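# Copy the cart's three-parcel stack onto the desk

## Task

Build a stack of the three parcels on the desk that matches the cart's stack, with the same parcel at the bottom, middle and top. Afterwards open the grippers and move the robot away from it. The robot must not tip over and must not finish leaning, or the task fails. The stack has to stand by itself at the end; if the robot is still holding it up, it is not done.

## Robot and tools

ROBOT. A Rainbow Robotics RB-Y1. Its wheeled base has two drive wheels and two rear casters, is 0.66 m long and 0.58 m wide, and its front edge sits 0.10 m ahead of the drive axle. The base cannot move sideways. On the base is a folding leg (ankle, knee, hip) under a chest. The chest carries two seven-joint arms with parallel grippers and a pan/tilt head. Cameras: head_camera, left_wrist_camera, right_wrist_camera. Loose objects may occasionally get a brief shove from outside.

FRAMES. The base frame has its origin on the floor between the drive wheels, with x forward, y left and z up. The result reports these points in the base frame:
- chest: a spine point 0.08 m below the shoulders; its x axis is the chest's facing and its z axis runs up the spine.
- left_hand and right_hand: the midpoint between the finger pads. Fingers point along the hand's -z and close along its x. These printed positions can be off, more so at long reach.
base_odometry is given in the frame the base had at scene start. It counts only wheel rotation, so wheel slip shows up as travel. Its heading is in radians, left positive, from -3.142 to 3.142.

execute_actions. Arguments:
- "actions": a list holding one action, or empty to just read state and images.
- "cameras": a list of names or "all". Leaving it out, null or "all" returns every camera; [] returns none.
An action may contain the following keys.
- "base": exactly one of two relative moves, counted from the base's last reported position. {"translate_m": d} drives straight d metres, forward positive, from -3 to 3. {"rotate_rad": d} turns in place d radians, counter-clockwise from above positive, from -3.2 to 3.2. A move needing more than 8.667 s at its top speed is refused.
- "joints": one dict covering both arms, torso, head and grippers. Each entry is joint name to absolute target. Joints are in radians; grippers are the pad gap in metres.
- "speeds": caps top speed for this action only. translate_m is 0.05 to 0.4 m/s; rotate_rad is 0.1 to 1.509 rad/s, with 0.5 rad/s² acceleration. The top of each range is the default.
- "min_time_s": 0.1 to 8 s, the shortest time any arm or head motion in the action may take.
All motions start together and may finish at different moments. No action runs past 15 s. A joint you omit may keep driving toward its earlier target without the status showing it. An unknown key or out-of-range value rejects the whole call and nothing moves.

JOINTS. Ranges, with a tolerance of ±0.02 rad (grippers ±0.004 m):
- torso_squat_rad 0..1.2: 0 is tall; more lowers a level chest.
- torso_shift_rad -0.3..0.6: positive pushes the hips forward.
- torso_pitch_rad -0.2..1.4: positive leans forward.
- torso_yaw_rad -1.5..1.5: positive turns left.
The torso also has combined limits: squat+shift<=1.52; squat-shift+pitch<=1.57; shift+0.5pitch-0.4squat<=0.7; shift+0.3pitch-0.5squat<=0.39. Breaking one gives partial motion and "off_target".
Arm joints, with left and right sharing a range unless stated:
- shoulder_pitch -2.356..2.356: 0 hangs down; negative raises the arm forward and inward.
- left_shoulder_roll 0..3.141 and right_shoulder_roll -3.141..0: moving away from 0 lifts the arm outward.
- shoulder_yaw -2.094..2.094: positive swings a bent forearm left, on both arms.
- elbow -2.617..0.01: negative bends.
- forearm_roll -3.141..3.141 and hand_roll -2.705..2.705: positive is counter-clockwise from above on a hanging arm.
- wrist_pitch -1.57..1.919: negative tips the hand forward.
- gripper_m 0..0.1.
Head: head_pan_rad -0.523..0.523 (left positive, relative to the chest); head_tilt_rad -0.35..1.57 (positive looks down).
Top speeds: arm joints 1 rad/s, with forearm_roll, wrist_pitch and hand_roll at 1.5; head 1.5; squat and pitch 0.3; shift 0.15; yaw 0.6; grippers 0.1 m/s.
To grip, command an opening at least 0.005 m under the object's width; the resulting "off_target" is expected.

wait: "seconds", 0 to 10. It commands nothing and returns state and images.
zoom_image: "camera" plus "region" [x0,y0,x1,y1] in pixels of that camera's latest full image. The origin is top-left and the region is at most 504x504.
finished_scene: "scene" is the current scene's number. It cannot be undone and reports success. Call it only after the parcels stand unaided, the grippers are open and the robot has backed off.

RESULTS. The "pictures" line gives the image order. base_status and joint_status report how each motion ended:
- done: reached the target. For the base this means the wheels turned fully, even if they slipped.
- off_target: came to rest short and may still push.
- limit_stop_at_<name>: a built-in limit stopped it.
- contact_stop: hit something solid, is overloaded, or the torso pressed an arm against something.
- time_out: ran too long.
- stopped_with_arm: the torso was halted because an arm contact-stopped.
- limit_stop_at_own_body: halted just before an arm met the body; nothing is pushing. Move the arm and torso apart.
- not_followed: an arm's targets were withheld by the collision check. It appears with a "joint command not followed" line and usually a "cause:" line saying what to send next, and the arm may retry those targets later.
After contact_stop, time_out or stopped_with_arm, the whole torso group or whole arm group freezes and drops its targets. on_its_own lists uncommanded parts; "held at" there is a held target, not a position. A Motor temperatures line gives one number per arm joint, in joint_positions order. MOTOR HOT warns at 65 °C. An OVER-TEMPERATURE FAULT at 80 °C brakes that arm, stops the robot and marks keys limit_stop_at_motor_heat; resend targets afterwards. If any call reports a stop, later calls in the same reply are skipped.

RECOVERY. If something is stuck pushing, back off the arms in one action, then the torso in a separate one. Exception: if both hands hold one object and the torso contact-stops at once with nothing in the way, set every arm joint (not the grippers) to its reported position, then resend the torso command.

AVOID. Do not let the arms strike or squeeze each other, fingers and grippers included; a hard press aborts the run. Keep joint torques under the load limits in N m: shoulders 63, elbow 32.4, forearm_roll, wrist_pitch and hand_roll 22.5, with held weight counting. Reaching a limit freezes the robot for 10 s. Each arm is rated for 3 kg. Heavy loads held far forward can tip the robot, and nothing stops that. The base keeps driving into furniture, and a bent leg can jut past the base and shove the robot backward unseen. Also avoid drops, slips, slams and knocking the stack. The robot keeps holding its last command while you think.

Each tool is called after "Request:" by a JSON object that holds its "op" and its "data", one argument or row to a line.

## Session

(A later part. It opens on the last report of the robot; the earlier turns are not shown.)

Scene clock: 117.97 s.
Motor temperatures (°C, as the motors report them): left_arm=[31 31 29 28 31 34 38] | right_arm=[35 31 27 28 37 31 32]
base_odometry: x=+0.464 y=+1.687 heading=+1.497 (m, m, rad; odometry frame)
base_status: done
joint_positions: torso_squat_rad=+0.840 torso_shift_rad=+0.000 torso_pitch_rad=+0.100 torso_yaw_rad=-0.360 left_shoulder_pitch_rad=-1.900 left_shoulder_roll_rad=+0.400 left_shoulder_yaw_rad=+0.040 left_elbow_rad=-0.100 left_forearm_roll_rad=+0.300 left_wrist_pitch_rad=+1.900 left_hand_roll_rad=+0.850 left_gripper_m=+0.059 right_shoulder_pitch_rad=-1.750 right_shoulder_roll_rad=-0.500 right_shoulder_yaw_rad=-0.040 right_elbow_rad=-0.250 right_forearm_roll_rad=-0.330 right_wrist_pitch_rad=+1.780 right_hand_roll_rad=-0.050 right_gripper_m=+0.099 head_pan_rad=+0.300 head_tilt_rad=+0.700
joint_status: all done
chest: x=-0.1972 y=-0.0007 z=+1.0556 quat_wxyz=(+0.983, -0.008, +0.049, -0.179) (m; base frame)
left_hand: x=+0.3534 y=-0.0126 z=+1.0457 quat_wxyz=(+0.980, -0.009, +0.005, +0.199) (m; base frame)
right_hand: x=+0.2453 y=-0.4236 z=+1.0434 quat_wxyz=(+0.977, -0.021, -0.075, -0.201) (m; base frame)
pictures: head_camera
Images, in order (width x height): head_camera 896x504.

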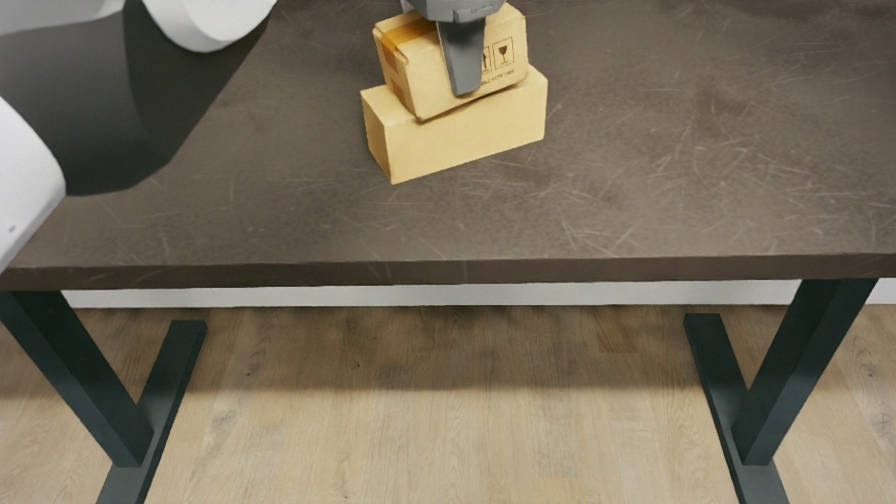

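Request:
{"op": "execute_actions", "data": {
  "actions": [
    {"joints":{"left_gripper_m":0.099}}
  ],
  "cameras": []
}}

Request:
{"op": "execute_actions", "data": {
  "actions": [
    {"joints":{"torso_squat_rad":0.45}}
  ],
  "cameras": ["head_camera"]
}}

Request:
{"op": "execute_actions", "data": {
  "actions": [
    {"base":{"translate_m":-0.788},"joints":{"torso_yaw_rad":0.0,"head_pan_rad":0.0}}
  ],
  "cameras": []
}}

Request:
{"op": "execute_actions", "data": {
  "actions": [
    {"base":{"rotate_rad":-0.65},"joints":{"torso_pitch_rad":0.4,"left_shoulder_pitch_rad":-1.2,"left_shoulder_roll_rad":0.031,"left_elbow_rad":-0.9,"left_forearm_roll_rad":0.0,"left_wrist_pitch_rad":1.7,"left_hand_roll_rad":-0.45,"right_shoulder_pitch_rad":0.2,"right_elbow_rad":-0.4,"right_shoulder_roll_rad":-0.2,"right_wrist_pitch_rad":0.0,"right_forearm_roll_rad":0.0,"head_tilt_rad":1.0,"torso_squat_rad":0.3}}
  ],
  "cameras": []
}}

Request:
{"op": "execute_actions", "data": {
  "actions": [
    {"base":{"translate_m":-1.4}}
  ],
  "cameras": []
}}

Request:
{"op": "execute_actions", "data": {
  "actions": [
    {"base":{"rotate_rad":2.57},"joints":{"torso_yaw_rad":0.45,"torso_shift_rad":0.15}}
  ],
  "cameras": []
}}

Request:
{"op": "execute_actions", "data": {
  "actions": [
    {"base":{"translate_m":1.0}}
  ],
  "cameras": ["head_camera","left_wrist_camera"]
}}

Scene clock: 122.47 s.
Motor temperatures (°C, as the motors report them): left_arm=[31 31 29 28 31 34 38] | right_arm=[35 31 27 28 37 31 32]
base_odometry: x=+0.464 y=+1.687 heading=+1.497 (m, m, rad; odometry frame)
base_status: not commanded
joint_positions: torso_squat_rad=+0.840 torso_shift_rad=+0.000 torso_pitch_rad=+0.100 torso_yaw_rad=-0.360 left_shoulder_pitch_rad=-1.900 left_shoulder_roll_rad=+0.400 left_shoulder_yaw_rad=+0.040 left_elbow_rad=-0.100 left_forearm_roll_rad=+0.300 left_wrist_pitch_rad=+1.900 left_hand_roll_rad=+0.850 left_gripper_m=+0.099 right_shoulder_pitch_rad=-1.750 right_shoulder_roll_rad=-0.500 right_shoulder_yaw_rad=-0.040 right_elbow_rad=-0.250 right_forearm_roll_rad=-0.330 right_wrist_pitch_rad=+1.780 right_hand_roll_rad=-0.050 right_gripper_m=+0.099 head_pan_rad=+0.300 head_tilt_rad=+0.700
joint_status: all done
chest: x=-0.1972 y=-0.0007 z=+1.0556 quat_wxyz=(+0.983, -0.008, +0.049, -0.179) (m; base frame)
left_hand: x=+0.3534 y=-0.0126 z=+1.0456 quat_wxyz=(+0.980, -0.009, +0.005, +0.199) (m; base frame)
right_hand: x=+0.2454 y=-0.4236 z=+1.0434 quat_wxyz=(+0.977, -0.021, -0.075, -0.201) (m; base frame)
pictures: none
No camera images: the call's "cameras" was empty. Leave "cameras" out to get every camera's image.

Scene clock: 124.57 s.
Motor temperatures (°C, as the motors report them): left_arm=[31 31 29 28 31 34 38] | right_arm=[35 31 27 28 37 31 32]
base_odometry: x=+0.464 y=+1.687 heading=+1.497 (m, m, rad; odometry frame)
base_status: not commanded
joint_positions: torso_squat_rad=+0.450 torso_shift_rad=+0.000 torso_pitch_rad=+0.100 torso_yaw_rad=-0.360 left_shoulder_pitch_rad=-1.900 left_shoulder_roll_rad=+0.400 left_shoulder_yaw_rad=+0.040 left_elbow_rad=-0.100 left_forearm_roll_rad=+0.300 left_wrist_pitch_rad=+1.900 left_hand_roll_rad=+0.850 left_gripper_m=+0.099 right_shoulder_pitch_rad=-1.750 right_shoulder_roll_rad=-0.500 right_shoulder_yaw_rad=-0.040 right_elbow_rad=-0.250 right_forearm_roll_rad=-0.330 right_wrist_pitch_rad=+1.780 right_hand_roll_rad=-0.050 right_gripper_m=+0.099 head_pan_rad=+0.300 head_tilt_rad=+0.700
joint_status: all done
chest: x=-0.1970 y=-0.0009 z=+1.2187 quat_wxyz=(+0.983, -0.009, +0.049, -0.179) (m; base frame)
left_hand: x=+0.3535 y=-0.0127 z=+1.2083 quat_wxyz=(+0.980, -0.009, +0.006, +0.199) (m; base frame)
right_hand: x=+0.2455 y=-0.4238 z=+1.2063 quat_wxyz=(+0.977, -0.021, -0.075, -0.201) (m; base frame)
pictures: head_camera
Images, in order (width x height): head_camera 896x504.

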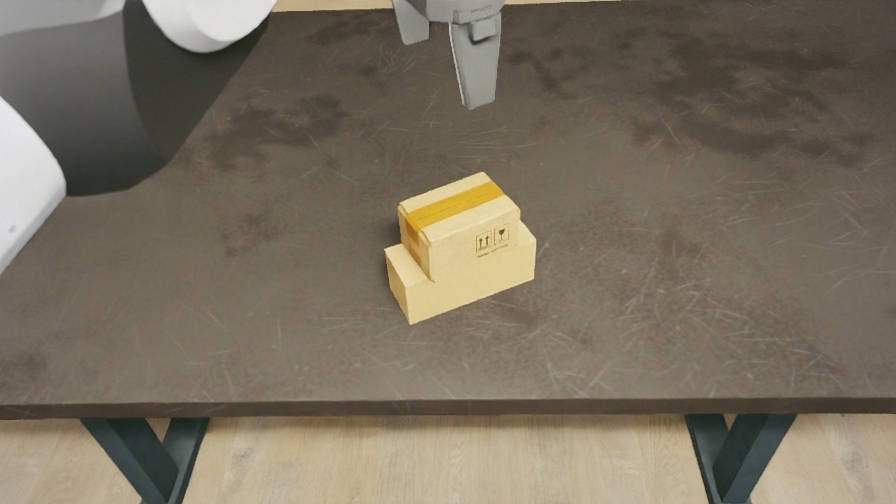

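Scene clock: 128.00 s.
Motor temperatures (°C, as the motors report them): left_arm=[31 31 29 28 31 34 38] | right_arm=[35 31 27 28 37 31 32]
base_odometry: x=+0.407 y=+0.901 heading=+1.498 (m, m, rad; odometry frame)
base_status: done
joint_positions: torso_squat_rad=+0.450 torso_shift_rad=+0.000 torso_pitch_rad=+0.100 torso_yaw_rad=+0.000 left_shoulder_pitch_rad=-1.900 left_shoulder_roll_rad=+0.400 left_shoulder_yaw_rad=+0.040 left_elbow_rad=-0.100 left_forearm_roll_rad=+0.300 left_wrist_pitch_rad=+1.900 left_hand_roll_rad=+0.850 left_gripper_m=+0.099 right_shoulder_pitch_rad=-1.750 right_shoulder_roll_rad=-0.500 right_shoulder_yaw_rad=-0.040 right_elbow_rad=-0.250 right_forearm_roll_rad=-0.330 right_wrist_pitch_rad=+1.780 right_hand_roll_rad=-0.050 right_gripper_m=+0.099 head_pan_rad=+0.000 head_tilt_rad=+0.700
joint_status: all done
chest: x=-0.1972 y=-0.0007 z=+1.2187 quat_wxyz=(+0.999, +0.000, +0.050, +0.000) (m; base frame)
left_hand: x=+0.3224 y=+0.1817 z=+1.2117 quat_wxyz=(+0.929, +0.008, +0.000, +0.370) (m; base frame)
right_hand: x=+0.3654 y=-0.2408 z=+1.1947 quat_wxyz=(+0.997, +0.010, -0.074, -0.025) (m; base frame)
pictures: none
No camera images: the call's "cameras" was empty. Leave "cameras" out to get every camera's image.

Scene clock: 131.10 s.
Motor temperatures (°C, as the motors report them): left_arm=[31 30 29 28 31 34 38] | right_arm=[35 31 27 28 37 31 32]
base_odometry: x=+0.406 y=+0.901 heading=+0.849 (m, m, rad; odometry frame)
base_status: done
joint_positions: torso_squat_rad=+0.300 torso_shift_rad=+0.000 torso_pitch_rad=+0.400 torso_yaw_rad=+0.000 left_shoulder_pitch_rad=-1.200 left_shoulder_roll_rad=+0.031 left_shoulder_yaw_rad=+0.040 left_elbow_rad=-0.900 left_forearm_roll_rad=+0.000 left_wrist_pitch_rad=+1.700 left_hand_roll_rad=-0.450 left_gripper_m=+0.099 right_shoulder_pitch_rad=+0.200 right_shoulder_roll_rad=-0.200 right_shoulder_yaw_rad=-0.040 right_elbow_rad=-0.400 right_forearm_roll_rad=+0.000 right_wrist_pitch_rad=+0.000 right_hand_roll_rad=-0.050 right_gripper_m=+0.099 head_pan_rad=+0.000 head_tilt_rad=+1.000
joint_status: all done
chest: x=-0.1075 y=-0.0008 z=+1.2342 quat_wxyz=(+0.980, +0.000, +0.199, +0.000) (m; base frame)
left_hand: x=+0.3575 y=+0.0970 z=+0.8797 quat_wxyz=(+0.924, +0.029, +0.035, -0.380) (m; base frame)
right_hand: x=-0.3260 y=-0.3822 z=+0.6074 quat_wxyz=(+0.989, -0.113, +0.092, -0.026) (m; base frame)
pictures: none
No camera images: the call's "cameras" was empty. Leave "cameras" out to get every camera's image.

Scene clock: 136.67 s.
Motor temperatures (°C, as the motors report them): left_arm=[31 30 29 28 31 34 38] | right_arm=[35 31 27 28 37 31 32]
base_odometry: x=-0.519 y=-0.149 heading=+0.848 (m, m, rad; odometry frame)
base_status: done
joint_positions: torso_squat_rad=+0.300 torso_shift_rad=+0.000 torso_pitch_rad=+0.400 torso_yaw_rad=+0.000 left_shoulder_pitch_rad=-1.200 left_shoulder_roll_rad=+0.031 left_shoulder_yaw_rad=+0.040 left_elbow_rad=-0.900 left_forearm_roll_rad=+0.000 left_wrist_pitch_rad=+1.700 left_hand_roll_rad=-0.450 left_gripper_m=+0.099 right_shoulder_pitch_rad=+0.200 right_shoulder_roll_rad=-0.200 right_shoulder_yaw_rad=-0.040 right_elbow_rad=-0.400 right_forearm_roll_rad=+0.000 right_wrist_pitch_rad=+0.000 right_hand_roll_rad=-0.050 right_gripper_m=+0.099 head_pan_rad=+0.000 head_tilt_rad=+1.000
joint_status: not commanded
chest: x=-0.1075 y=-0.0008 z=+1.2342 quat_wxyz=(+0.980, +0.000, +0.199, +0.000) (m; base frame)
left_hand: x=+0.3575 y=+0.0971 z=+0.8796 quat_wxyz=(+0.924, +0.029, +0.035, -0.380) (m; base frame)
right_hand: x=-0.3259 y=-0.3822 z=+0.6074 quat_wxyz=(+0.989, -0.112, +0.092, -0.026) (m; base frame)
pictures: none
No camera images: the call's "cameras" was empty. Leave "cameras" out to get every camera's image.

Scene clock: 141.53 s.
Motor temperatures (°C, as the motors report them): left_arm=[31 30 29 28 31 34 38] | right_arm=[35 31 27 28 37 31 32]
base_odometry: x=-0.520 y=-0.149 heading=-2.866 (m, m, rad; odometry frame)
base_status: done
joint_positions: torso_squat_rad=+0.300 torso_shift_rad=+0.150 torso_pitch_rad=+0.400 torso_yaw_rad=+0.450 left_shoulder_pitch_rad=-1.200 left_shoulder_roll_rad=+0.031 left_shoulder_yaw_rad=+0.040 left_elbow_rad=-0.900 left_forearm_roll_rad=+0.000 left_wrist_pitch_rad=+1.700 left_hand_roll_rad=-0.450 left_gripper_m=+0.099 right_shoulder_pitch_rad=+0.200 right_shoulder_roll_rad=-0.200 right_shoulder_yaw_rad=-0.040 right_elbow_rad=-0.400 right_forearm_roll_rad=+0.000 right_wrist_pitch_rad=+0.000 right_hand_roll_rad=-0.050 right_gripper_m=+0.099 head_pan_rad=+0.000 head_tilt_rad=+1.000
joint_status: all done
chest: x=-0.0075 y=-0.0008 z=+1.2267 quat_wxyz=(+0.955, +0.045, +0.194, +0.219) (m; base frame)
left_hand: x=+0.3664 y=+0.3337 z=+0.9107 quat_wxyz=(+0.976, +0.101, +0.073, -0.178) (m; base frame)
right_hand: x=-0.0769 y=-0.3255 z=+0.5369 quat_wxyz=(+0.979, -0.043, +0.069, +0.186) (m; base frame)
pictures: none
No camera images: the call's "cameras" was empty. Leave "cameras" out to get every camera's image.

Scene clock: 145.57 s.
Motor temperatures (°C, as the motors report them): left_arm=[31 30 29 28 31 34 38] | right_arm=[35 31 27 28 37 31 32]
base_odometry: x=-1.482 y=-0.422 heading=-2.866 (m, m, rad; odometry frame)
base_status: done
joint_positions: torso_squat_rad=+0.300 torso_shift_rad=+0.150 torso_pitch_rad=+0.400 torso_yaw_rad=+0.450 left_shoulder_pitch_rad=-1.200 left_shoulder_roll_rad=+0.031 left_shoulder_yaw_rad=+0.040 left_elbow_rad=-0.900 left_forearm_roll_rad=+0.000 left_wrist_pitch_rad=+1.700 left_hand_roll_rad=-0.450 left_gripper_m=+0.099 right_shoulder_pitch_rad=+0.200 right_shoulder_roll_rad=-0.200 right_shoulder_yaw_rad=-0.040 right_elbow_rad=-0.400 right_forearm_roll_rad=+0.000 right_wrist_pitch_rad=+0.000 right_hand_roll_rad=-0.050 right_gripper_m=+0.099 head_pan_rad=+0.000 head_tilt_rad=+1.000
joint_status: not commanded
chest: x=-0.0074 y=-0.0008 z=+1.2267 quat_wxyz=(+0.955, +0.045, +0.194, +0.219) (m; base frame)
left_hand: x=+0.3664 y=+0.3337 z=+0.9107 quat_wxyz=(+0.976, +0.101, +0.073, -0.178) (m; base frame)
right_hand: x=-0.0768 y=-0.3254 z=+0.5368 quat_wxyz=(+0.979, -0.043, +0.069, +0.186) (m; base frame)
pictures: head_camera, left_wrist_camera
Images, in order (width x height): head_camera 896x504, left_wrist_camera 644x364.

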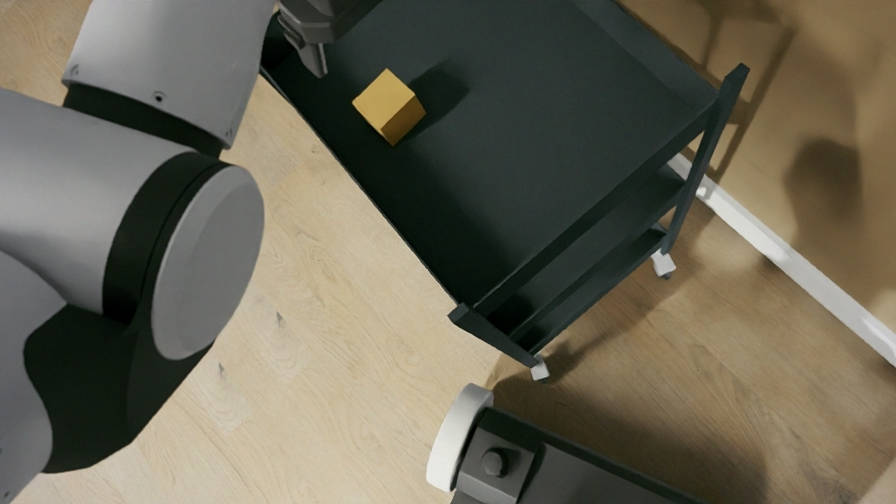

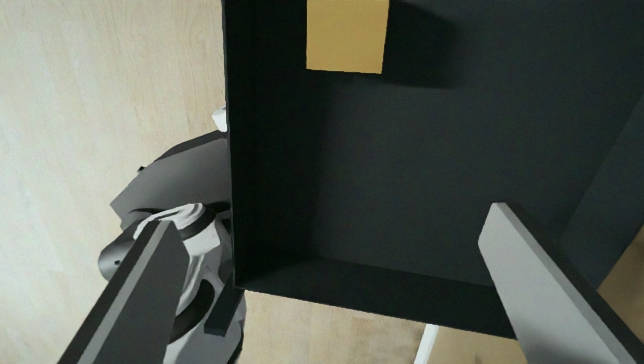

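Request:
{"op": "execute_actions", "data": {
  "actions": [
    {"joints":{"torso_squat_rad":0.65,"torso_shift_rad":0.19}}
  ],
  "cameras": ["left_wrist_camera"]
}}

Scene clock: 150.17 s.
Motor temperatures (°C, as the motors report them): left_arm=[31 30 29 28 31 34 38] | right_arm=[35 31 27 28 37 31 32]
base_odometry: x=-1.482 y=-0.422 heading=-2.866 (m, m, rad; odometry frame)
base_status: not commanded
joint_positions: torso_squat_rad=+0.650 torso_shift_rad=+0.190 torso_pitch_rad=+0.400 torso_yaw_rad=+0.450 left_shoulder_pitch_rad=-1.200 left_shoulder_roll_rad=+0.031 left_shoulder_yaw_rad=+0.040 left_elbow_rad=-0.900 left_forearm_roll_rad=+0.000 left_wrist_pitch_rad=+1.700 left_hand_roll_rad=-0.450 left_gripper_m=+0.099 right_shoulder_pitch_rad=+0.200 right_shoulder_roll_rad=-0.200 right_shoulder_yaw_rad=-0.040 right_elbow_rad=-0.400 right_forearm_roll_rad=+0.000 right_wrist_pitch_rad=+0.000 right_hand_roll_rad=-0.050 right_gripper_m=+0.099 head_pan_rad=+0.000 head_tilt_rad=+1.000
joint_status: all done
chest: x=-0.0023 y=-0.0007 z=+1.1128 quat_wxyz=(+0.955, +0.045, +0.194, +0.219) (m; base frame)
left_hand: x=+0.3717 y=+0.3338 z=+0.7969 quat_wxyz=(+0.976, +0.101, +0.073, -0.178) (m; base frame)
right_hand: x=-0.0714 y=-0.3253 z=+0.4229 quat_wxyz=(+0.979, -0.043, +0.069, +0.186) (m; base frame)
pictures: left_wrist_camera
Images, in order (width x height): left_wrist_camera 644x364.

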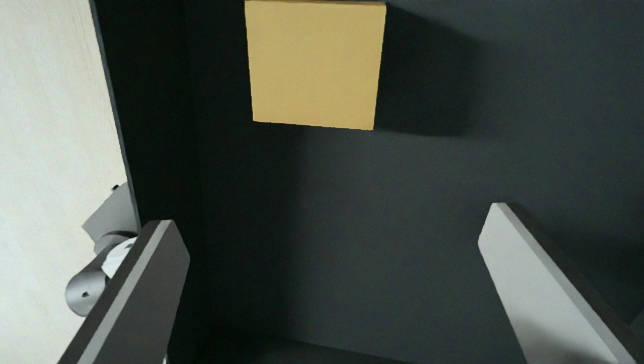

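Request:
{"op": "execute_actions", "data": {
  "actions": [
    {"joints":{"torso_yaw_rad":0.5,"left_hand_roll_rad":-0.5}}
  ],
  "cameras": []
}}

Request:
{"op": "execute_actions", "data": {
  "actions": [
    {"joints":{"torso_squat_rad":0.87,"torso_shift_rad":0.25}}
  ],
  "cameras": ["left_wrist_camera"]
}}

Scene clock: 152.33 s.
Motor temperatures (°C, as the motors report them): left_arm=[31 30 29 28 31 34 38] | right_arm=[35 31 27 28 37 31 32]
base_odometry: x=-1.482 y=-0.422 heading=-2.866 (m, m, rad; odometry frame)
base_status: not commanded
joint_positions: torso_squat_rad=+0.650 torso_shift_rad=+0.190 torso_pitch_rad=+0.400 torso_yaw_rad=+0.500 left_shoulder_pitch_rad=-1.200 left_shoulder_roll_rad=+0.031 left_shoulder_yaw_rad=+0.040 left_elbow_rad=-0.900 left_forearm_roll_rad=+0.000 left_wrist_pitch_rad=+1.700 left_hand_roll_rad=-0.500 left_gripper_m=+0.099 right_shoulder_pitch_rad=+0.200 right_shoulder_roll_rad=-0.200 right_shoulder_yaw_rad=-0.040 right_elbow_rad=-0.400 right_forearm_roll_rad=+0.000 right_wrist_pitch_rad=+0.000 right_hand_roll_rad=-0.050 right_gripper_m=+0.099 head_pan_rad=+0.000 head_tilt_rad=+1.000
joint_status: all done
chest: x=-0.0023 y=-0.0007 z=+1.1128 quat_wxyz=(+0.950, +0.050, +0.192, +0.243) (m; base frame)
left_hand: x=+0.3558 y=+0.3568 z=+0.8036 quat_wxyz=(+0.975, +0.107, +0.080, -0.179) (m; base frame)
right_hand: x=-0.0567 y=-0.3147 z=+0.4166 quat_wxyz=(+0.975, -0.035, +0.066, +0.209) (m; base frame)
pictures: none
No camera images: the call's "cameras" was empty. Leave "cameras" out to get every camera's image.

Scene clock: 153.87 s.
Motor temperatures (°C, as the motors report them): left_arm=[31 30 29 28 31 34 38] | right_arm=[35 31 27 28 37 31 32]
base_odometry: x=-1.482 y=-0.422 heading=-2.866 (m, m, rad; odometry frame)
base_status: not commanded
joint_positions: torso_squat_rad=+0.870 torso_shift_rad=+0.249 torso_pitch_rad=+0.398 torso_yaw_rad=+0.500 left_shoulder_pitch_rad=-1.205 left_shoulder_roll_rad=+0.032 left_shoulder_yaw_rad=+0.040 left_elbow_rad=-0.903 left_forearm_roll_rad=+0.000 left_wrist_pitch_rad=+1.700 left_hand_roll_rad=-0.500 left_gripper_m=+0.098 right_shoulder_pitch_rad=+0.200 right_shoulder_roll_rad=-0.200 right_shoulder_yaw_rad=-0.040 right_elbow_rad=-0.400 right_forearm_roll_rad=+0.000 right_wrist_pitch_rad=+0.000 right_hand_roll_rad=-0.050 right_gripper_m=+0.099 head_pan_rad=+0.000 head_tilt_rad=+1.000
joint_status: all done
chest: x=+0.0033 y=-0.0009 z=+1.0031 quat_wxyz=(+0.950, +0.050, +0.191, +0.243) (m; base frame)
left_hand: x=+0.3649 y=+0.3568 z=+0.6979 quat_wxyz=(+0.975, +0.110, +0.075, -0.180) (m; base frame)
right_hand: x=-0.0498 y=-0.3144 z=+0.3067 quat_wxyz=(+0.975, -0.035, +0.065, +0.209) (m; base frame)
pictures: left_wrist_camera
Images, in order (width x height): left_wrist_camera 644x364.

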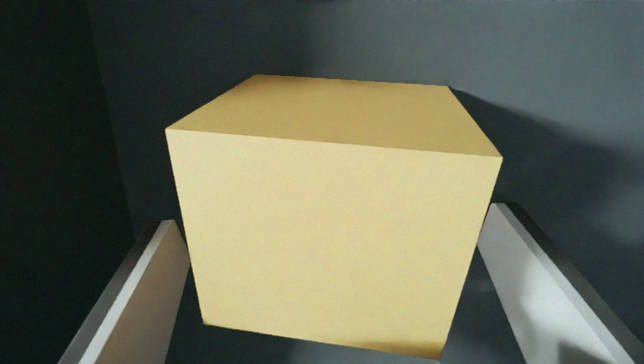

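Request:
{"op": "execute_actions", "data": {
  "actions": [
    {"joints":{"torso_squat_rad":0.84,"torso_yaw_rad":0.56,"torso_shift_rad":0.28,"left_hand_roll_rad":-0.55}}
  ],
  "cameras": ["left_wrist_camera"]
}}

Scene clock: 156.70 s.
Motor temperatures (°C, as the motors report them): left_arm=[31 30 29 28 31 34 38] | right_arm=[35 31 27 28 37 31 32]
base_odometry: x=-1.482 y=-0.422 heading=-2.866 (m, m, rad; odometry frame)
base_status: not commanded
joint_positions: torso_squat_rad=+0.840 torso_shift_rad=+0.280 torso_pitch_rad=+0.400 torso_yaw_rad=+0.560 left_shoulder_pitch_rad=-1.200 left_shoulder_roll_rad=+0.031 left_shoulder_yaw_rad=+0.040 left_elbow_rad=-0.900 left_forearm_roll_rad=+0.000 left_wrist_pitch_rad=+1.700 left_hand_roll_rad=-0.550 left_gripper_m=+0.099 right_shoulder_pitch_rad=+0.200 right_shoulder_roll_rad=-0.200 right_shoulder_yaw_rad=-0.040 right_elbow_rad=-0.400 right_forearm_roll_rad=+0.000 right_wrist_pitch_rad=+0.000 right_hand_roll_rad=-0.050 right_gripper_m=+0.099 head_pan_rad=+0.000 head_tilt_rad=+1.000
joint_status: all done
chest: x=+0.0216 y=-0.0007 z=+1.0145 quat_wxyz=(+0.942, +0.055, +0.191, +0.271) (m; base frame)
left_hand: x=+0.3594 y=+0.3832 z=+0.7143 quat_wxyz=(+0.974, +0.114, +0.087, -0.175) (m; base frame)
right_hand: x=-0.0159 y=-0.3008 z=+0.3112 quat_wxyz=(+0.969, -0.025, +0.062, +0.237) (m; base frame)
pictures: left_wrist_camera
Images, in order (width x height): left_wrist_camera 644x364.

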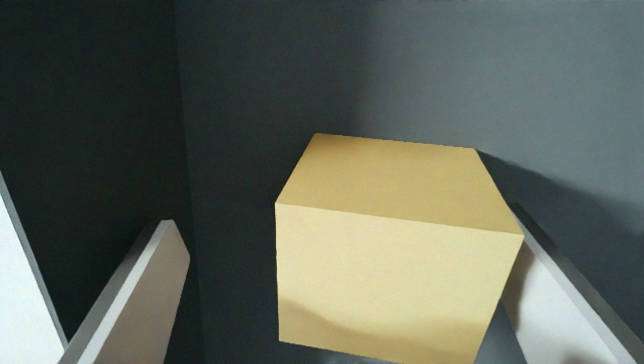

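Request:
{"op": "execute_actions", "data": {
  "actions": [
    {"joints":{"torso_squat_rad":0.88,"torso_shift_rad":0.31}}
  ],
  "cameras": ["left_wrist_camera"]
}}

Request:
{"op": "execute_actions", "data": {
  "actions": [
    {"joints":{"left_gripper_m":0.03}}
  ],
  "cameras": ["left_wrist_camera"]
}}

Scene clock: 159.20 s.
Motor temperatures (°C, as the motors report them): left_arm=[31 30 29 28 31 34 38] | right_arm=[35 31 27 28 37 31 32]
base_odometry: x=-1.482 y=-0.422 heading=-2.866 (m, m, rad; odometry frame)
base_status: not commanded
joint_positions: torso_squat_rad=+0.876 torso_shift_rad=+0.305 torso_pitch_rad=+0.394 torso_yaw_rad=+0.560 left_shoulder_pitch_rad=-1.205 left_shoulder_roll_rad=+0.032 left_shoulder_yaw_rad=+0.040 left_elbow_rad=-0.903 left_forearm_roll_rad=+0.000 left_wrist_pitch_rad=+1.700 left_hand_roll_rad=-0.550 left_gripper_m=+0.099 right_shoulder_pitch_rad=+0.200 right_shoulder_roll_rad=-0.200 right_shoulder_yaw_rad=-0.040 right_elbow_rad=-0.400 right_forearm_roll_rad=+0.000 right_wrist_pitch_rad=+0.000 right_hand_roll_rad=-0.050 right_gripper_m=+0.099 head_pan_rad=+0.000 head_tilt_rad=+1.000
joint_status: torso_squat_rad contact_stop (moved +0.036 of +0.040); torso_shift_rad contact_stop (moved +0.025 of +0.030)
chest: x=+0.0252 y=-0.0010 z=+0.9936 quat_wxyz=(+0.942, +0.055, +0.188, +0.271) (m; base frame)
left_hand: x=+0.3677 y=+0.3834 z=+0.6988 quat_wxyz=(+0.974, +0.118, +0.081, -0.176) (m; base frame)
right_hand: x=-0.0080 y=-0.3004 z=+0.2898 quat_wxyz=(+0.969, -0.025, +0.059, +0.237) (m; base frame)
pictures: left_wrist_camera
Images, in order (width x height): left_wrist_camera 644x364.

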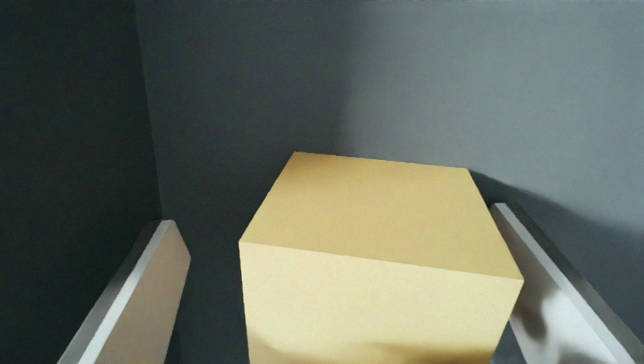

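not run: a stop came earlier in this reply.

Request:
{"op": "execute_actions", "data": {
  "actions": [
    {"joints":{"torso_squat_rad":0.865}}
  ],
  "cameras": []
}}

Request:
{"op": "execute_actions", "data": {
  "actions": [
    {"joints":{"left_gripper_m":0.03}}
  ],
  "cameras": []
}}

Request:
{"op": "execute_actions", "data": {
  "actions": [
    {"joints":{"torso_squat_rad":0.3,"torso_shift_rad":0.15}}
  ],
  "cameras": ["left_wrist_camera"]
}}

Scene clock: 161.23 s.
Motor temperatures (°C, as the motors report them): left_arm=[31 30 29 28 31 34 38] | right_arm=[35 31 27 28 37 31 32]
base_odometry: x=-1.482 y=-0.422 heading=-2.866 (m, m, rad; odometry frame)
base_status: not commanded
joint_positions: torso_squat_rad=+0.865 torso_shift_rad=+0.305 torso_pitch_rad=+0.396 torso_yaw_rad=+0.560 left_shoulder_pitch_rad=-1.201 left_shoulder_roll_rad=+0.031 left_shoulder_yaw_rad=+0.040 left_elbow_rad=-0.901 left_forearm_roll_rad=+0.000 left_wrist_pitch_rad=+1.700 left_hand_roll_rad=-0.550 left_gripper_m=+0.099 right_shoulder_pitch_rad=+0.200 right_shoulder_roll_rad=-0.200 right_shoulder_yaw_rad=-0.040 right_elbow_rad=-0.400 right_forearm_roll_rad=+0.000 right_wrist_pitch_rad=+0.000 right_hand_roll_rad=-0.050 right_gripper_m=+0.099 head_pan_rad=+0.000 head_tilt_rad=+1.000
joint_status: all done
chest: x=+0.0278 y=-0.0007 z=+0.9990 quat_wxyz=(+0.942, +0.055, +0.189, +0.271) (m; base frame)
left_hand: x=+0.3671 y=+0.3834 z=+0.7008 quat_wxyz=(+0.974, +0.115, +0.085, -0.175) (m; base frame)
right_hand: x=-0.0066 y=-0.3006 z=+0.2955 quat_wxyz=(+0.969, -0.025, +0.060, +0.237) (m; base frame)
pictures: none
No camera images: the call's "cameras" was empty. Leave "cameras" out to get every camera's image.

Scene clock: 162.40 s.
Motor temperatures (°C, as the motors report them): left_arm=[31 30 29 28 31 34 38] | right_arm=[35 31 27 27 37 31 32]
base_odometry: x=-1.482 y=-0.422 heading=-2.866 (m, m, rad; odometry frame)
base_status: not commanded
joint_positions: torso_squat_rad=+0.865 torso_shift_rad=+0.305 torso_pitch_rad=+0.396 torso_yaw_rad=+0.560 left_shoulder_pitch_rad=-1.200 left_shoulder_roll_rad=+0.031 left_shoulder_yaw_rad=+0.040 left_elbow_rad=-0.900 left_forearm_roll_rad=+0.000 left_wrist_pitch_rad=+1.700 left_hand_roll_rad=-0.550 left_gripper_m=+0.061 right_shoulder_pitch_rad=+0.200 right_shoulder_roll_rad=-0.200 right_shoulder_yaw_rad=-0.040 right_elbow_rad=-0.400 right_forearm_roll_rad=+0.000 right_wrist_pitch_rad=+0.000 right_hand_roll_rad=-0.050 right_gripper_m=+0.099 head_pan_rad=+0.000 head_tilt_rad=+1.000
joint_status: left_gripper_m off_target (ended at +0.061, target +0.030)
chest: x=+0.0278 y=-0.0007 z=+0.9990 quat_wxyz=(+0.942, +0.055, +0.189, +0.271) (m; base frame)
left_hand: x=+0.3667 y=+0.3834 z=+0.7003 quat_wxyz=(+0.974, +0.115, +0.085, -0.175) (m; base frame)
right_hand: x=-0.0066 y=-0.3006 z=+0.2955 quat_wxyz=(+0.969, -0.025, +0.060, +0.237) (m; base frame)
pictures: none
No camera images: the call's "cameras" was empty. Leave "cameras" out to get every camera's image.

Scene clock: 165.07 s.
Motor temperatures (°C, as the motors report them): left_arm=[31 30 29 28 31 34 38] | right_arm=[35 31 27 27 37 31 32]
base_odometry: x=-1.482 y=-0.422 heading=-2.866 (m, m, rad; odometry frame)
base_status: not commanded
joint_positions: torso_squat_rad=+0.300 torso_shift_rad=+0.150 torso_pitch_rad=+0.396 torso_yaw_rad=+0.560 left_shoulder_pitch_rad=-1.200 left_shoulder_roll_rad=+0.031 left_shoulder_yaw_rad=+0.040 left_elbow_rad=-0.900 left_forearm_roll_rad=+0.000 left_wrist_pitch_rad=+1.700 left_hand_roll_rad=-0.550 left_gripper_m=+0.061 right_shoulder_pitch_rad=+0.200 right_shoulder_roll_rad=-0.200 right_shoulder_yaw_rad=-0.040 right_elbow_rad=-0.400 right_forearm_roll_rad=+0.000 right_wrist_pitch_rad=+0.000 right_hand_roll_rad=-0.050 right_gripper_m=+0.099 head_pan_rad=+0.000 head_tilt_rad=+1.000
joint_status: all done
chest: x=-0.0087 y=-0.0009 z=+1.2272 quat_wxyz=(+0.942, +0.055, +0.189, +0.271) (m; base frame)
left_hand: x=+0.3300 y=+0.3831 z=+0.9283 quat_wxyz=(+0.974, +0.115, +0.086, -0.175) (m; base frame)
right_hand: x=-0.0432 y=-0.3009 z=+0.5237 quat_wxyz=(+0.969, -0.025, +0.060, +0.237) (m; base frame)
pictures: left_wrist_camera
Images, in order (width x height): left_wrist_camera 644x364.

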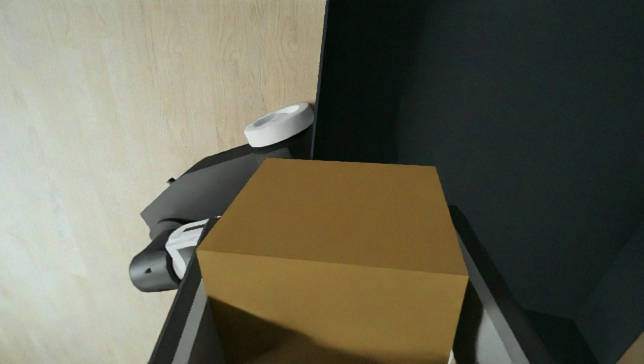

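Held. Go to desk.

Request:
{"op": "execute_actions", "data": {
  "actions": [
    {"base":{"translate_m":-1.0},"joints":{"torso_yaw_rad":-0.36,"torso_shift_rad":0.0,"torso_pitch_rad":0.1,"torso_squat_rad":0.2,"left_shoulder_pitch_rad":-1.9,"left_shoulder_roll_rad":0.4,"left_elbow_rad":-0.1,"left_forearm_roll_rad":0.3,"left_wrist_pitch_rad":1.9,"left_hand_roll_rad":0.85,"head_pan_rad":0.3,"head_tilt_rad":0.7}}
  ],
  "cameras": []
}}

Request:
{"op": "execute_actions", "data": {
  "actions": [
    {"base":{"rotate_rad":-2.57}}
  ],
  "cameras": []
}}

Request:
{"op": "execute_actions", "data": {
  "actions": [
    {"base":{"translate_m":1.4}}
  ],
  "cameras": []
}}

Request:
{"op": "execute_actions", "data": {
  "actions": [
    {"base":{"rotate_rad":0.65}}
  ],
  "cameras": []
}}

Request:
{"op": "execute_actions", "data": {
  "actions": [
    {"base":{"translate_m":0.788}}
  ],
  "cameras": []
}}

Request:
{"op": "execute_actions", "data": {
  "actions": [
    {"joints":{"torso_squat_rad":0.62}}
  ],
  "cameras": ["head_camera","left_wrist_camera"]
}}

Scene clock: 171.37 s.
Motor temperatures (°C, as the motors report them): left_arm=[31 30 29 28 31 34 38] | right_arm=[34 31 27 27 37 31 32]
base_odometry: x=-0.519 y=-0.150 heading=-2.866 (m, m, rad; odometry frame)
base_status: done
joint_positions: torso_squat_rad=+0.200 torso_shift_rad=+0.000 torso_pitch_rad=+0.100 torso_yaw_rad=-0.360 left_shoulder_pitch_rad=-1.900 left_shoulder_roll_rad=+0.400 left_shoulder_yaw_rad=+0.040 left_elbow_rad=-0.100 left_forearm_roll_rad=+0.300 left_wrist_pitch_rad=+1.900 left_hand_roll_rad=+0.850 left_gripper_m=+0.061 right_shoulder_pitch_rad=+0.200 right_shoulder_roll_rad=-0.200 right_shoulder_yaw_rad=-0.040 right_elbow_rad=-0.400 right_forearm_roll_rad=+0.000 right_wrist_pitch_rad=+0.000 right_hand_roll_rad=-0.050 right_gripper_m=+0.099 head_pan_rad=+0.300 head_tilt_rad=+0.700
joint_status: all done
chest: x=-0.1971 y=-0.0008 z=+1.2744 quat_wxyz=(+0.983, -0.009, +0.049, -0.179) (m; base frame)
left_hand: x=+0.3534 y=-0.0127 z=+1.2640 quat_wxyz=(+0.980, -0.009, +0.006, +0.199) (m; base frame)
right_hand: x=-0.3571 y=-0.3729 z=+0.6248 quat_wxyz=(+0.966, -0.134, -0.037, -0.218) (m; base frame)
pictures: none
No camera images: the call's "cameras" was empty. Leave "cameras" out to get every camera's image.

Scene clock: 176.23 s.
Motor temperatures (°C, as the motors report them): left_arm=[31 30 29 28 31 34 38] | right_arm=[34 31 27 27 37 31 32]
base_odometry: x=-0.519 y=-0.150 heading=+0.847 (m, m, rad; odometry frame)
base_status: done
joint_positions: torso_squat_rad=+0.200 torso_shift_rad=+0.000 torso_pitch_rad=+0.100 torso_yaw_rad=-0.360 left_shoulder_pitch_rad=-1.900 left_shoulder_roll_rad=+0.400 left_shoulder_yaw_rad=+0.040 left_elbow_rad=-0.100 left_forearm_roll_rad=+0.300 left_wrist_pitch_rad=+1.900 left_hand_roll_rad=+0.850 left_gripper_m=+0.061 right_shoulder_pitch_rad=+0.200 right_shoulder_roll_rad=-0.200 right_shoulder_yaw_rad=-0.040 right_elbow_rad=-0.400 right_forearm_roll_rad=+0.000 right_wrist_pitch_rad=+0.000 right_hand_roll_rad=-0.050 right_gripper_m=+0.099 head_pan_rad=+0.300 head_tilt_rad=+0.700
joint_status: not commanded
chest: x=-0.1971 y=-0.0008 z=+1.2744 quat_wxyz=(+0.983, -0.009, +0.049, -0.179) (m; base frame)
left_hand: x=+0.3534 y=-0.0126 z=+1.2641 quat_wxyz=(+0.980, -0.009, +0.006, +0.199) (m; base frame)
right_hand: x=-0.3571 y=-0.3729 z=+0.6248 quat_wxyz=(+0.966, -0.133, -0.037, -0.218) (m; base frame)
pictures: none
No camera images: the call's "cameras" was empty. Leave "cameras" out to get every camera's image.

Scene clock: 181.30 s.
Motor temperatures (°C, as the motors report them): left_arm=[31 30 29 28 31 34 38] | right_arm=[34 31 27 27 37 31 32]
base_odometry: x=+0.408 y=+0.899 heading=+0.847 (m, m, rad; odometry frame)
base_status: done
joint_positions: torso_squat_rad=+0.200 torso_shift_rad=+0.000 torso_pitch_rad=+0.100 torso_yaw_rad=-0.360 left_shoulder_pitch_rad=-1.900 left_shoulder_roll_rad=+0.400 left_shoulder_yaw_rad=+0.040 left_elbow_rad=-0.100 left_forearm_roll_rad=+0.300 left_wrist_pitch_rad=+1.900 left_hand_roll_rad=+0.850 left_gripper_m=+0.061 right_shoulder_pitch_rad=+0.200 right_shoulder_roll_rad=-0.200 right_shoulder_yaw_rad=-0.040 right_elbow_rad=-0.400 right_forearm_roll_rad=+0.000 right_wrist_pitch_rad=+0.000 right_hand_roll_rad=-0.050 right_gripper_m=+0.099 head_pan_rad=+0.300 head_tilt_rad=+0.700
joint_status: not commanded
chest: x=-0.1970 y=-0.0008 z=+1.2744 quat_wxyz=(+0.983, -0.009, +0.049, -0.179) (m; base frame)
left_hand: x=+0.3535 y=-0.0126 z=+1.2639 quat_wxyz=(+0.980, -0.009, +0.006, +0.199) (m; base frame)
right_hand: x=-0.3569 y=-0.3729 z=+0.6248 quat_wxyz=(+0.966, -0.133, -0.037, -0.218) (m; base frame)
pictures: none
No camera images: the call's "cameras" was empty. Leave "cameras" out to get every camera's image.

Scene clock: 184.13 s.
Motor temperatures (°C, as the motors report them): left_arm=[31 30 29 28 31 34 38] | right_arm=[34 31 27 27 37 31 32]
base_odometry: x=+0.408 y=+0.899 heading=+1.496 (m, m, rad; odometry frame)
base_status: done
joint_positions: torso_squat_rad=+0.200 torso_shift_rad=+0.000 torso_pitch_rad=+0.100 torso_yaw_rad=-0.360 left_shoulder_pitch_rad=-1.900 left_shoulder_roll_rad=+0.400 left_shoulder_yaw_rad=+0.040 left_elbow_rad=-0.100 left_forearm_roll_rad=+0.300 left_wrist_pitch_rad=+1.900 left_hand_roll_rad=+0.850 left_gripper_m=+0.061 right_shoulder_pitch_rad=+0.200 right_shoulder_roll_rad=-0.200 right_shoulder_yaw_rad=-0.040 right_elbow_rad=-0.400 right_forearm_roll_rad=+0.000 right_wrist_pitch_rad=+0.000 right_hand_roll_rad=-0.050 right_gripper_m=+0.099 head_pan_rad=+0.300 head_tilt_rad=+0.700
joint_status: not commanded
chest: x=-0.1970 y=-0.0009 z=+1.2744 quat_wxyz=(+0.983, -0.009, +0.049, -0.179) (m; base frame)
left_hand: x=+0.3535 y=-0.0126 z=+1.2639 quat_wxyz=(+0.980, -0.009, +0.006, +0.199) (m; base frame)
right_hand: x=-0.3570 y=-0.3729 z=+0.6248 quat_wxyz=(+0.966, -0.133, -0.037, -0.218) (m; base frame)
pictures: none
No camera images: the call's "cameras" was empty. Leave "cameras" out to get every camera's image.

Scene clock: 187.67 s.
Motor temperatures (°C, as the motors report them): left_arm=[31 30 29 28 31 34 38] | right_arm=[34 31 27 27 37 31 32]
base_odometry: x=+0.466 y=+1.685 heading=+1.497 (m, m, rad; odometry frame)
base_status: done
joint_positions: torso_squat_rad=+0.200 torso_shift_rad=+0.000 torso_pitch_rad=+0.100 torso_yaw_rad=-0.360 left_shoulder_pitch_rad=-1.900 left_shoulder_roll_rad=+0.400 left_shoulder_yaw_rad=+0.040 left_elbow_rad=-0.100 left_forearm_roll_rad=+0.300 left_wrist_pitch_rad=+1.900 left_hand_roll_rad=+0.850 left_gripper_m=+0.061 right_shoulder_pitch_rad=+0.200 right_shoulder_roll_rad=-0.200 right_shoulder_yaw_rad=-0.040 right_elbow_rad=-0.400 right_forearm_roll_rad=+0.000 right_wrist_pitch_rad=+0.000 right_hand_roll_rad=-0.050 right_gripper_m=+0.099 head_pan_rad=+0.300 head_tilt_rad=+0.700
joint_status: not commanded
chest: x=-0.1970 y=-0.0009 z=+1.2744 quat_wxyz=(+0.983, -0.009, +0.049, -0.179) (m; base frame)
left_hand: x=+0.3535 y=-0.0126 z=+1.2639 quat_wxyz=(+0.980, -0.009, +0.006, +0.199) (m; base frame)
right_hand: x=-0.3569 y=-0.3730 z=+0.6248 quat_wxyz=(+0.966, -0.133, -0.037, -0.218) (m; base frame)
pictures: none
No camera images: the call's "cameras" was empty. Leave "cameras" out to get every camera's image.

Scene clock: 189.87 s.
Motor temperatures (°C, as the motors report them): left_arm=[31 30 29 28 31 34 38] | right_arm=[34 31 27 27 37 31 32]
base_odometry: x=+0.466 y=+1.685 heading=+1.497 (m, m, rad; odometry frame)
base_status: not commanded
joint_positions: torso_squat_rad=+0.620 torso_shift_rad=+0.000 torso_pitch_rad=+0.100 torso_yaw_rad=-0.360 left_shoulder_pitch_rad=-1.900 left_shoulder_roll_rad=+0.400 left_shoulder_yaw_rad=+0.040 left_elbow_rad=-0.100 left_forearm_roll_rad=+0.300 left_wrist_pitch_rad=+1.900 left_hand_roll_rad=+0.850 left_gripper_m=+0.061 right_shoulder_pitch_rad=+0.200 right_shoulder_roll_rad=-0.200 right_shoulder_yaw_rad=-0.040 right_elbow_rad=-0.400 right_forearm_roll_rad=+0.000 right_wrist_pitch_rad=+0.000 right_hand_roll_rad=-0.050 right_gripper_m=+0.099 head_pan_rad=+0.300 head_tilt_rad=+0.700
joint_status: all done
chest: x=-0.1971 y=-0.0008 z=+1.1581 quat_wxyz=(+0.983, -0.009, +0.049, -0.179) (m; base frame)
left_hand: x=+0.3534 y=-0.0125 z=+1.1478 quat_wxyz=(+0.980, -0.009, +0.006, +0.199) (m; base frame)
right_hand: x=-0.3569 y=-0.3729 z=+0.5084 quat_wxyz=(+0.966, -0.133, -0.037, -0.218) (m; base frame)
pictures: head_camera, left_wrist_camera
Images, in order (width x height): head_camera 896x504, left_wrist_camera 644x364.

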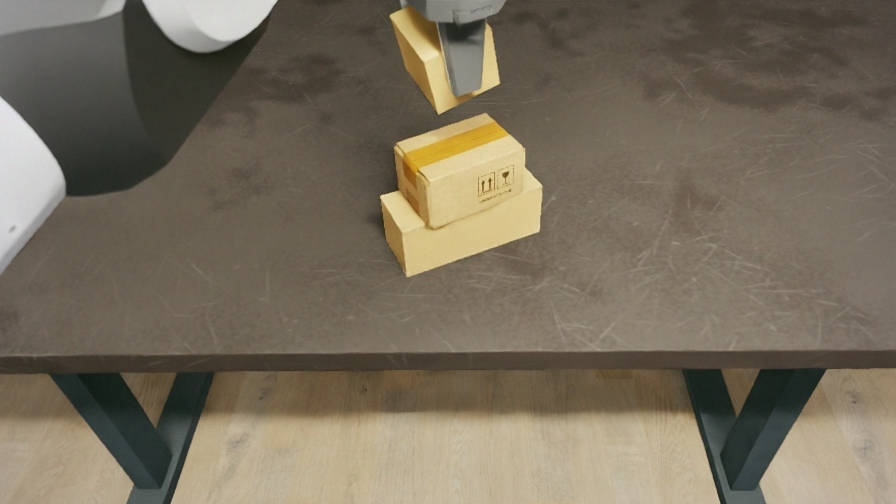

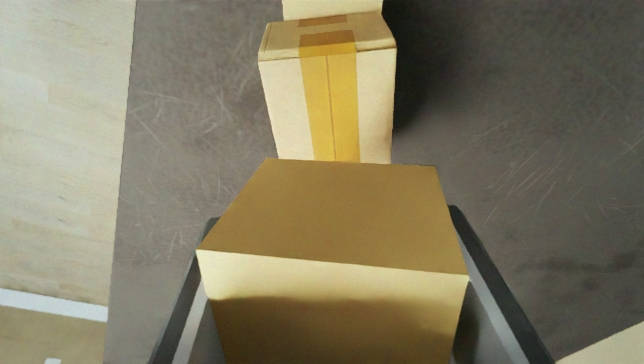

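Request:
{"op": "execute_actions", "data": {
  "actions": [
    {"joints":{"torso_squat_rad":0.74,"torso_yaw_rad":-0.38}}
  ],
  "cameras": ["head_camera"]
}}

Scene clock: 192.30 s.
Motor temperatures (°C, as the motors report them): left_arm=[31 30 29 28 31 34 38] | right_arm=[34 31 27 27 37 31 32]
base_odometry: x=+0.466 y=+1.685 heading=+1.497 (m, m, rad; odometry frame)
base_status: not commanded
joint_positions: torso_squat_rad=+0.740 torso_shift_rad=+0.000 torso_pitch_rad=+0.100 torso_yaw_rad=-0.380 left_shoulder_pitch_rad=-1.900 left_shoulder_roll_rad=+0.400 left_shoulder_yaw_rad=+0.040 left_elbow_rad=-0.100 left_forearm_roll_rad=+0.300 left_wrist_pitch_rad=+1.900 left_hand_roll_rad=+0.850 left_gripper_m=+0.061 right_shoulder_pitch_rad=+0.200 right_shoulder_roll_rad=-0.200 right_shoulder_yaw_rad=-0.040 right_elbow_rad=-0.400 right_forearm_roll_rad=+0.000 right_wrist_pitch_rad=+0.000 right_hand_roll_rad=-0.050 right_gripper_m=+0.099 head_pan_rad=+0.300 head_tilt_rad=+0.700
joint_status: all done
chest: x=-0.1972 y=-0.0007 z=+1.1053 quat_wxyz=(+0.981, -0.009, +0.049, -0.189) (m; base frame)
left_hand: x=+0.3530 y=-0.0236 z=+1.0956 quat_wxyz=(+0.982, -0.010, +0.006, +0.189) (m; base frame)
right_hand: x=-0.3642 y=-0.3709 z=+0.4563 quat_wxyz=(+0.964, -0.135, -0.036, -0.227) (m; base frame)
pictures: head_camera
Images, in order (width x height): head_camera 896x504.

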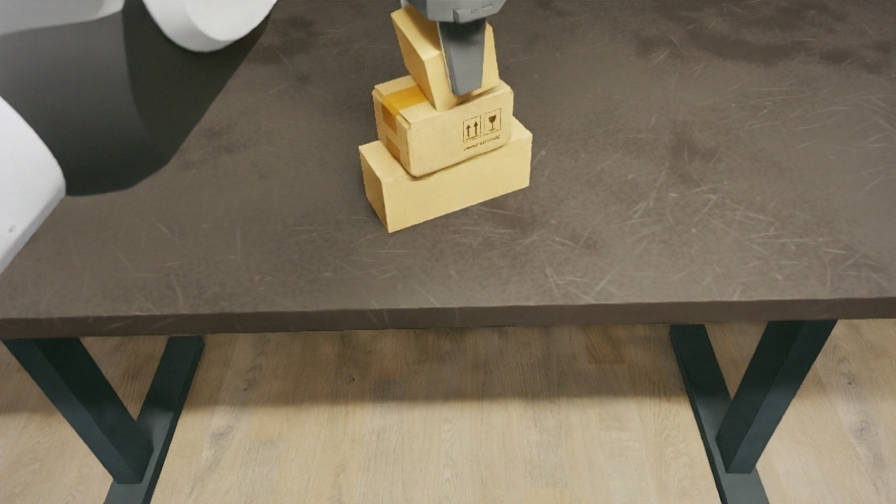

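Request:
{"op": "execute_actions", "data": {
  "actions": [
    {"joints":{"left_gripper_m":0.099}}
  ],
  "cameras": []
}}

Request:
{"op": "execute_actions", "data": {
  "actions": [
    {"joints":{"torso_squat_rad":0.35}}
  ],
  "cameras": []
}}

Request:
{"op": "execute_actions", "data": {
  "actions": [
    {"base":{"translate_m":-0.5}}
  ],
  "cameras": []
}}

Request:
{"op": "execute_actions", "data": {
  "actions": [
    {"joints":{"head_tilt_rad":0.2,"left_shoulder_pitch_rad":-0.3,"left_wrist_pitch_rad":0.0}}
  ],
  "cameras": ["head_camera"]
}}

Scene clock: 197.20 s.
Motor temperatures (°C, as the motors report them): left_arm=[31 30 29 28 31 34 38] | right_arm=[34 31 27 27 37 31 32]
base_odometry: x=+0.466 y=+1.685 heading=+1.497 (m, m, rad; odometry frame)
base_status: not commanded
joint_positions: torso_squat_rad=+0.740 torso_shift_rad=+0.000 torso_pitch_rad=+0.100 torso_yaw_rad=-0.380 left_shoulder_pitch_rad=-1.900 left_shoulder_roll_rad=+0.400 left_shoulder_yaw_rad=+0.040 left_elbow_rad=-0.100 left_forearm_roll_rad=+0.300 left_wrist_pitch_rad=+1.900 left_hand_roll_rad=+0.850 left_gripper_m=+0.099 right_shoulder_pitch_rad=+0.200 right_shoulder_roll_rad=-0.200 right_shoulder_yaw_rad=-0.040 right_elbow_rad=-0.400 right_forearm_roll_rad=+0.000 right_wrist_pitch_rad=+0.000 right_hand_roll_rad=-0.050 right_gripper_m=+0.099 head_pan_rad=+0.300 head_tilt_rad=+0.700
joint_status: all done
chest: x=-0.1972 y=-0.0007 z=+1.1053 quat_wxyz=(+0.981, -0.009, +0.049, -0.189) (m; base frame)
left_hand: x=+0.3530 y=-0.0235 z=+1.0954 quat_wxyz=(+0.982, -0.010, +0.006, +0.189) (m; base frame)
right_hand: x=-0.3643 y=-0.3709 z=+0.4563 quat_wxyz=(+0.964, -0.135, -0.036, -0.227) (m; base frame)
pictures: none
No camera images: the call's "cameras" was empty. Leave "cameras" out to get every camera's image.

Scene clock: 199.27 s.
Motor temperatures (°C, as the motors report them): left_arm=[31 30 29 28 31 34 38] | right_arm=[34 31 27 27 37 31 32]
base_odometry: x=+0.466 y=+1.685 heading=+1.497 (m, m, rad; odometry frame)
base_status: not commanded
joint_positions: torso_squat_rad=+0.350 torso_shift_rad=+0.000 torso_pitch_rad=+0.100 torso_yaw_rad=-0.380 left_shoulder_pitch_rad=-1.900 left_shoulder_roll_rad=+0.400 left_shoulder_yaw_rad=+0.040 left_elbow_rad=-0.100 left_forearm_roll_rad=+0.300 left_wrist_pitch_rad=+1.900 left_hand_roll_rad=+0.850 left_gripper_m=+0.099 right_shoulder_pitch_rad=+0.200 right_shoulder_roll_rad=-0.200 right_shoulder_yaw_rad=-0.040 right_elbow_rad=-0.400 right_forearm_roll_rad=+0.000 right_wrist_pitch_rad=+0.000 right_hand_roll_rad=-0.050 right_gripper_m=+0.099 head_pan_rad=+0.300 head_tilt_rad=+0.700
joint_status: all done
chest: x=-0.1969 y=-0.0008 z=+1.2459 quat_wxyz=(+0.981, -0.009, +0.049, -0.189) (m; base frame)
left_hand: x=+0.3532 y=-0.0236 z=+1.2355 quat_wxyz=(+0.982, -0.010, +0.006, +0.189) (m; base frame)
right_hand: x=-0.3643 y=-0.3710 z=+0.5970 quat_wxyz=(+0.964, -0.135, -0.036, -0.227) (m; base frame)
pictures: none
No camera images: the call's "cameras" was empty. Leave "cameras" out to get every camera's image.

Scene clock: 202.43 s.
Motor temperatures (°C, as the motors report them): left_arm=[31 30 29 28 31 34 38] | right_arm=[34 31 27 27 37 31 32]
base_odometry: x=+0.429 y=+1.186 heading=+1.498 (m, m, rad; odometry frame)
base_status: done
joint_positions: torso_squat_rad=+0.350 torso_shift_rad=+0.000 torso_pitch_rad=+0.100 torso_yaw_rad=-0.380 left_shoulder_pitch_rad=-1.900 left_shoulder_roll_rad=+0.400 left_shoulder_yaw_rad=+0.040 left_elbow_rad=-0.100 left_forearm_roll_rad=+0.300 left_wrist_pitch_rad=+1.900 left_hand_roll_rad=+0.850 left_gripper_m=+0.099 right_shoulder_pitch_rad=+0.200 right_shoulder_roll_rad=-0.200 right_shoulder_yaw_rad=-0.040 right_elbow_rad=-0.400 right_forearm_roll_rad=+0.000 right_wrist_pitch_rad=+0.000 right_hand_roll_rad=-0.050 right_gripper_m=+0.099 head_pan_rad=+0.300 head_tilt_rad=+0.700
joint_status: not commanded
chest: x=-0.1971 y=-0.0008 z=+1.2459 quat_wxyz=(+0.981, -0.009, +0.049, -0.189) (m; base frame)
left_hand: x=+0.3531 y=-0.0235 z=+1.2357 quat_wxyz=(+0.982, -0.010, +0.006, +0.189) (m; base frame)
right_hand: x=-0.3644 y=-0.3709 z=+0.5970 quat_wxyz=(+0.964, -0.135, -0.036, -0.227) (m; base frame)
pictures: none
No camera images: the call's "cameras" was empty. Leave "cameras" out to get every camera's image.

Scene clock: 204.80 s.
Motor temperatures (°C, as the motors report them): left_arm=[31 30 29 28 31 34 38] | right_arm=[34 31 27 27 37 31 32]
base_odometry: x=+0.429 y=+1.186 heading=+1.498 (m, m, rad; odometry frame)
base_status: not commanded
joint_positions: torso_squat_rad=+0.350 torso_shift_rad=+0.000 torso_pitch_rad=+0.100 torso_yaw_rad=-0.380 left_shoulder_pitch_rad=-0.300 left_shoulder_roll_rad=+0.400 left_shoulder_yaw_rad=+0.040 left_elbow_rad=-0.100 left_forearm_roll_rad=+0.300 left_wrist_pitch_rad=+0.000 left_hand_roll_rad=+0.850 left_gripper_m=+0.099 right_shoulder_pitch_rad=+0.200 right_shoulder_roll_rad=-0.200 right_shoulder_yaw_rad=-0.040 right_elbow_rad=-0.400 right_forearm_roll_rad=+0.000 right_wrist_pitch_rad=+0.000 right_hand_roll_rad=-0.050 right_gripper_m=+0.099 head_pan_rad=+0.300 head_tilt_rad=+0.200
joint_status: all done
chest: x=-0.1971 y=-0.0008 z=+1.2459 quat_wxyz=(+0.981, -0.009, +0.049, -0.189) (m; base frame)
left_hand: x=+0.1815 y=+0.3656 z=+0.6285 quat_wxyz=(+0.908, +0.019, -0.233, +0.349) (m; base frame)
right_hand: x=-0.3643 y=-0.3709 z=+0.5970 quat_wxyz=(+0.964, -0.135, -0.036, -0.227) (m; base frame)
pictures: head_camera
Images, in order (width x height): head_camera 896x504.

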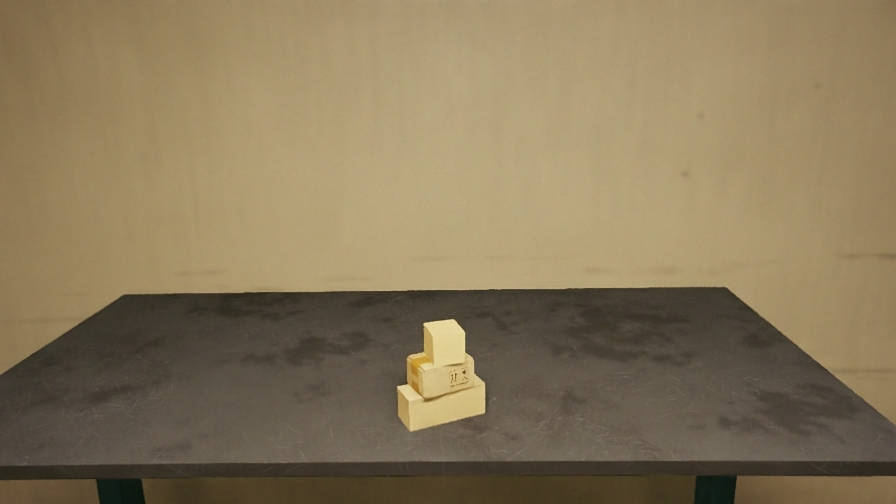

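Request:
{"op": "finished_scene", "data": {
  "scene": 2
}}

The scene is finished: the task was done.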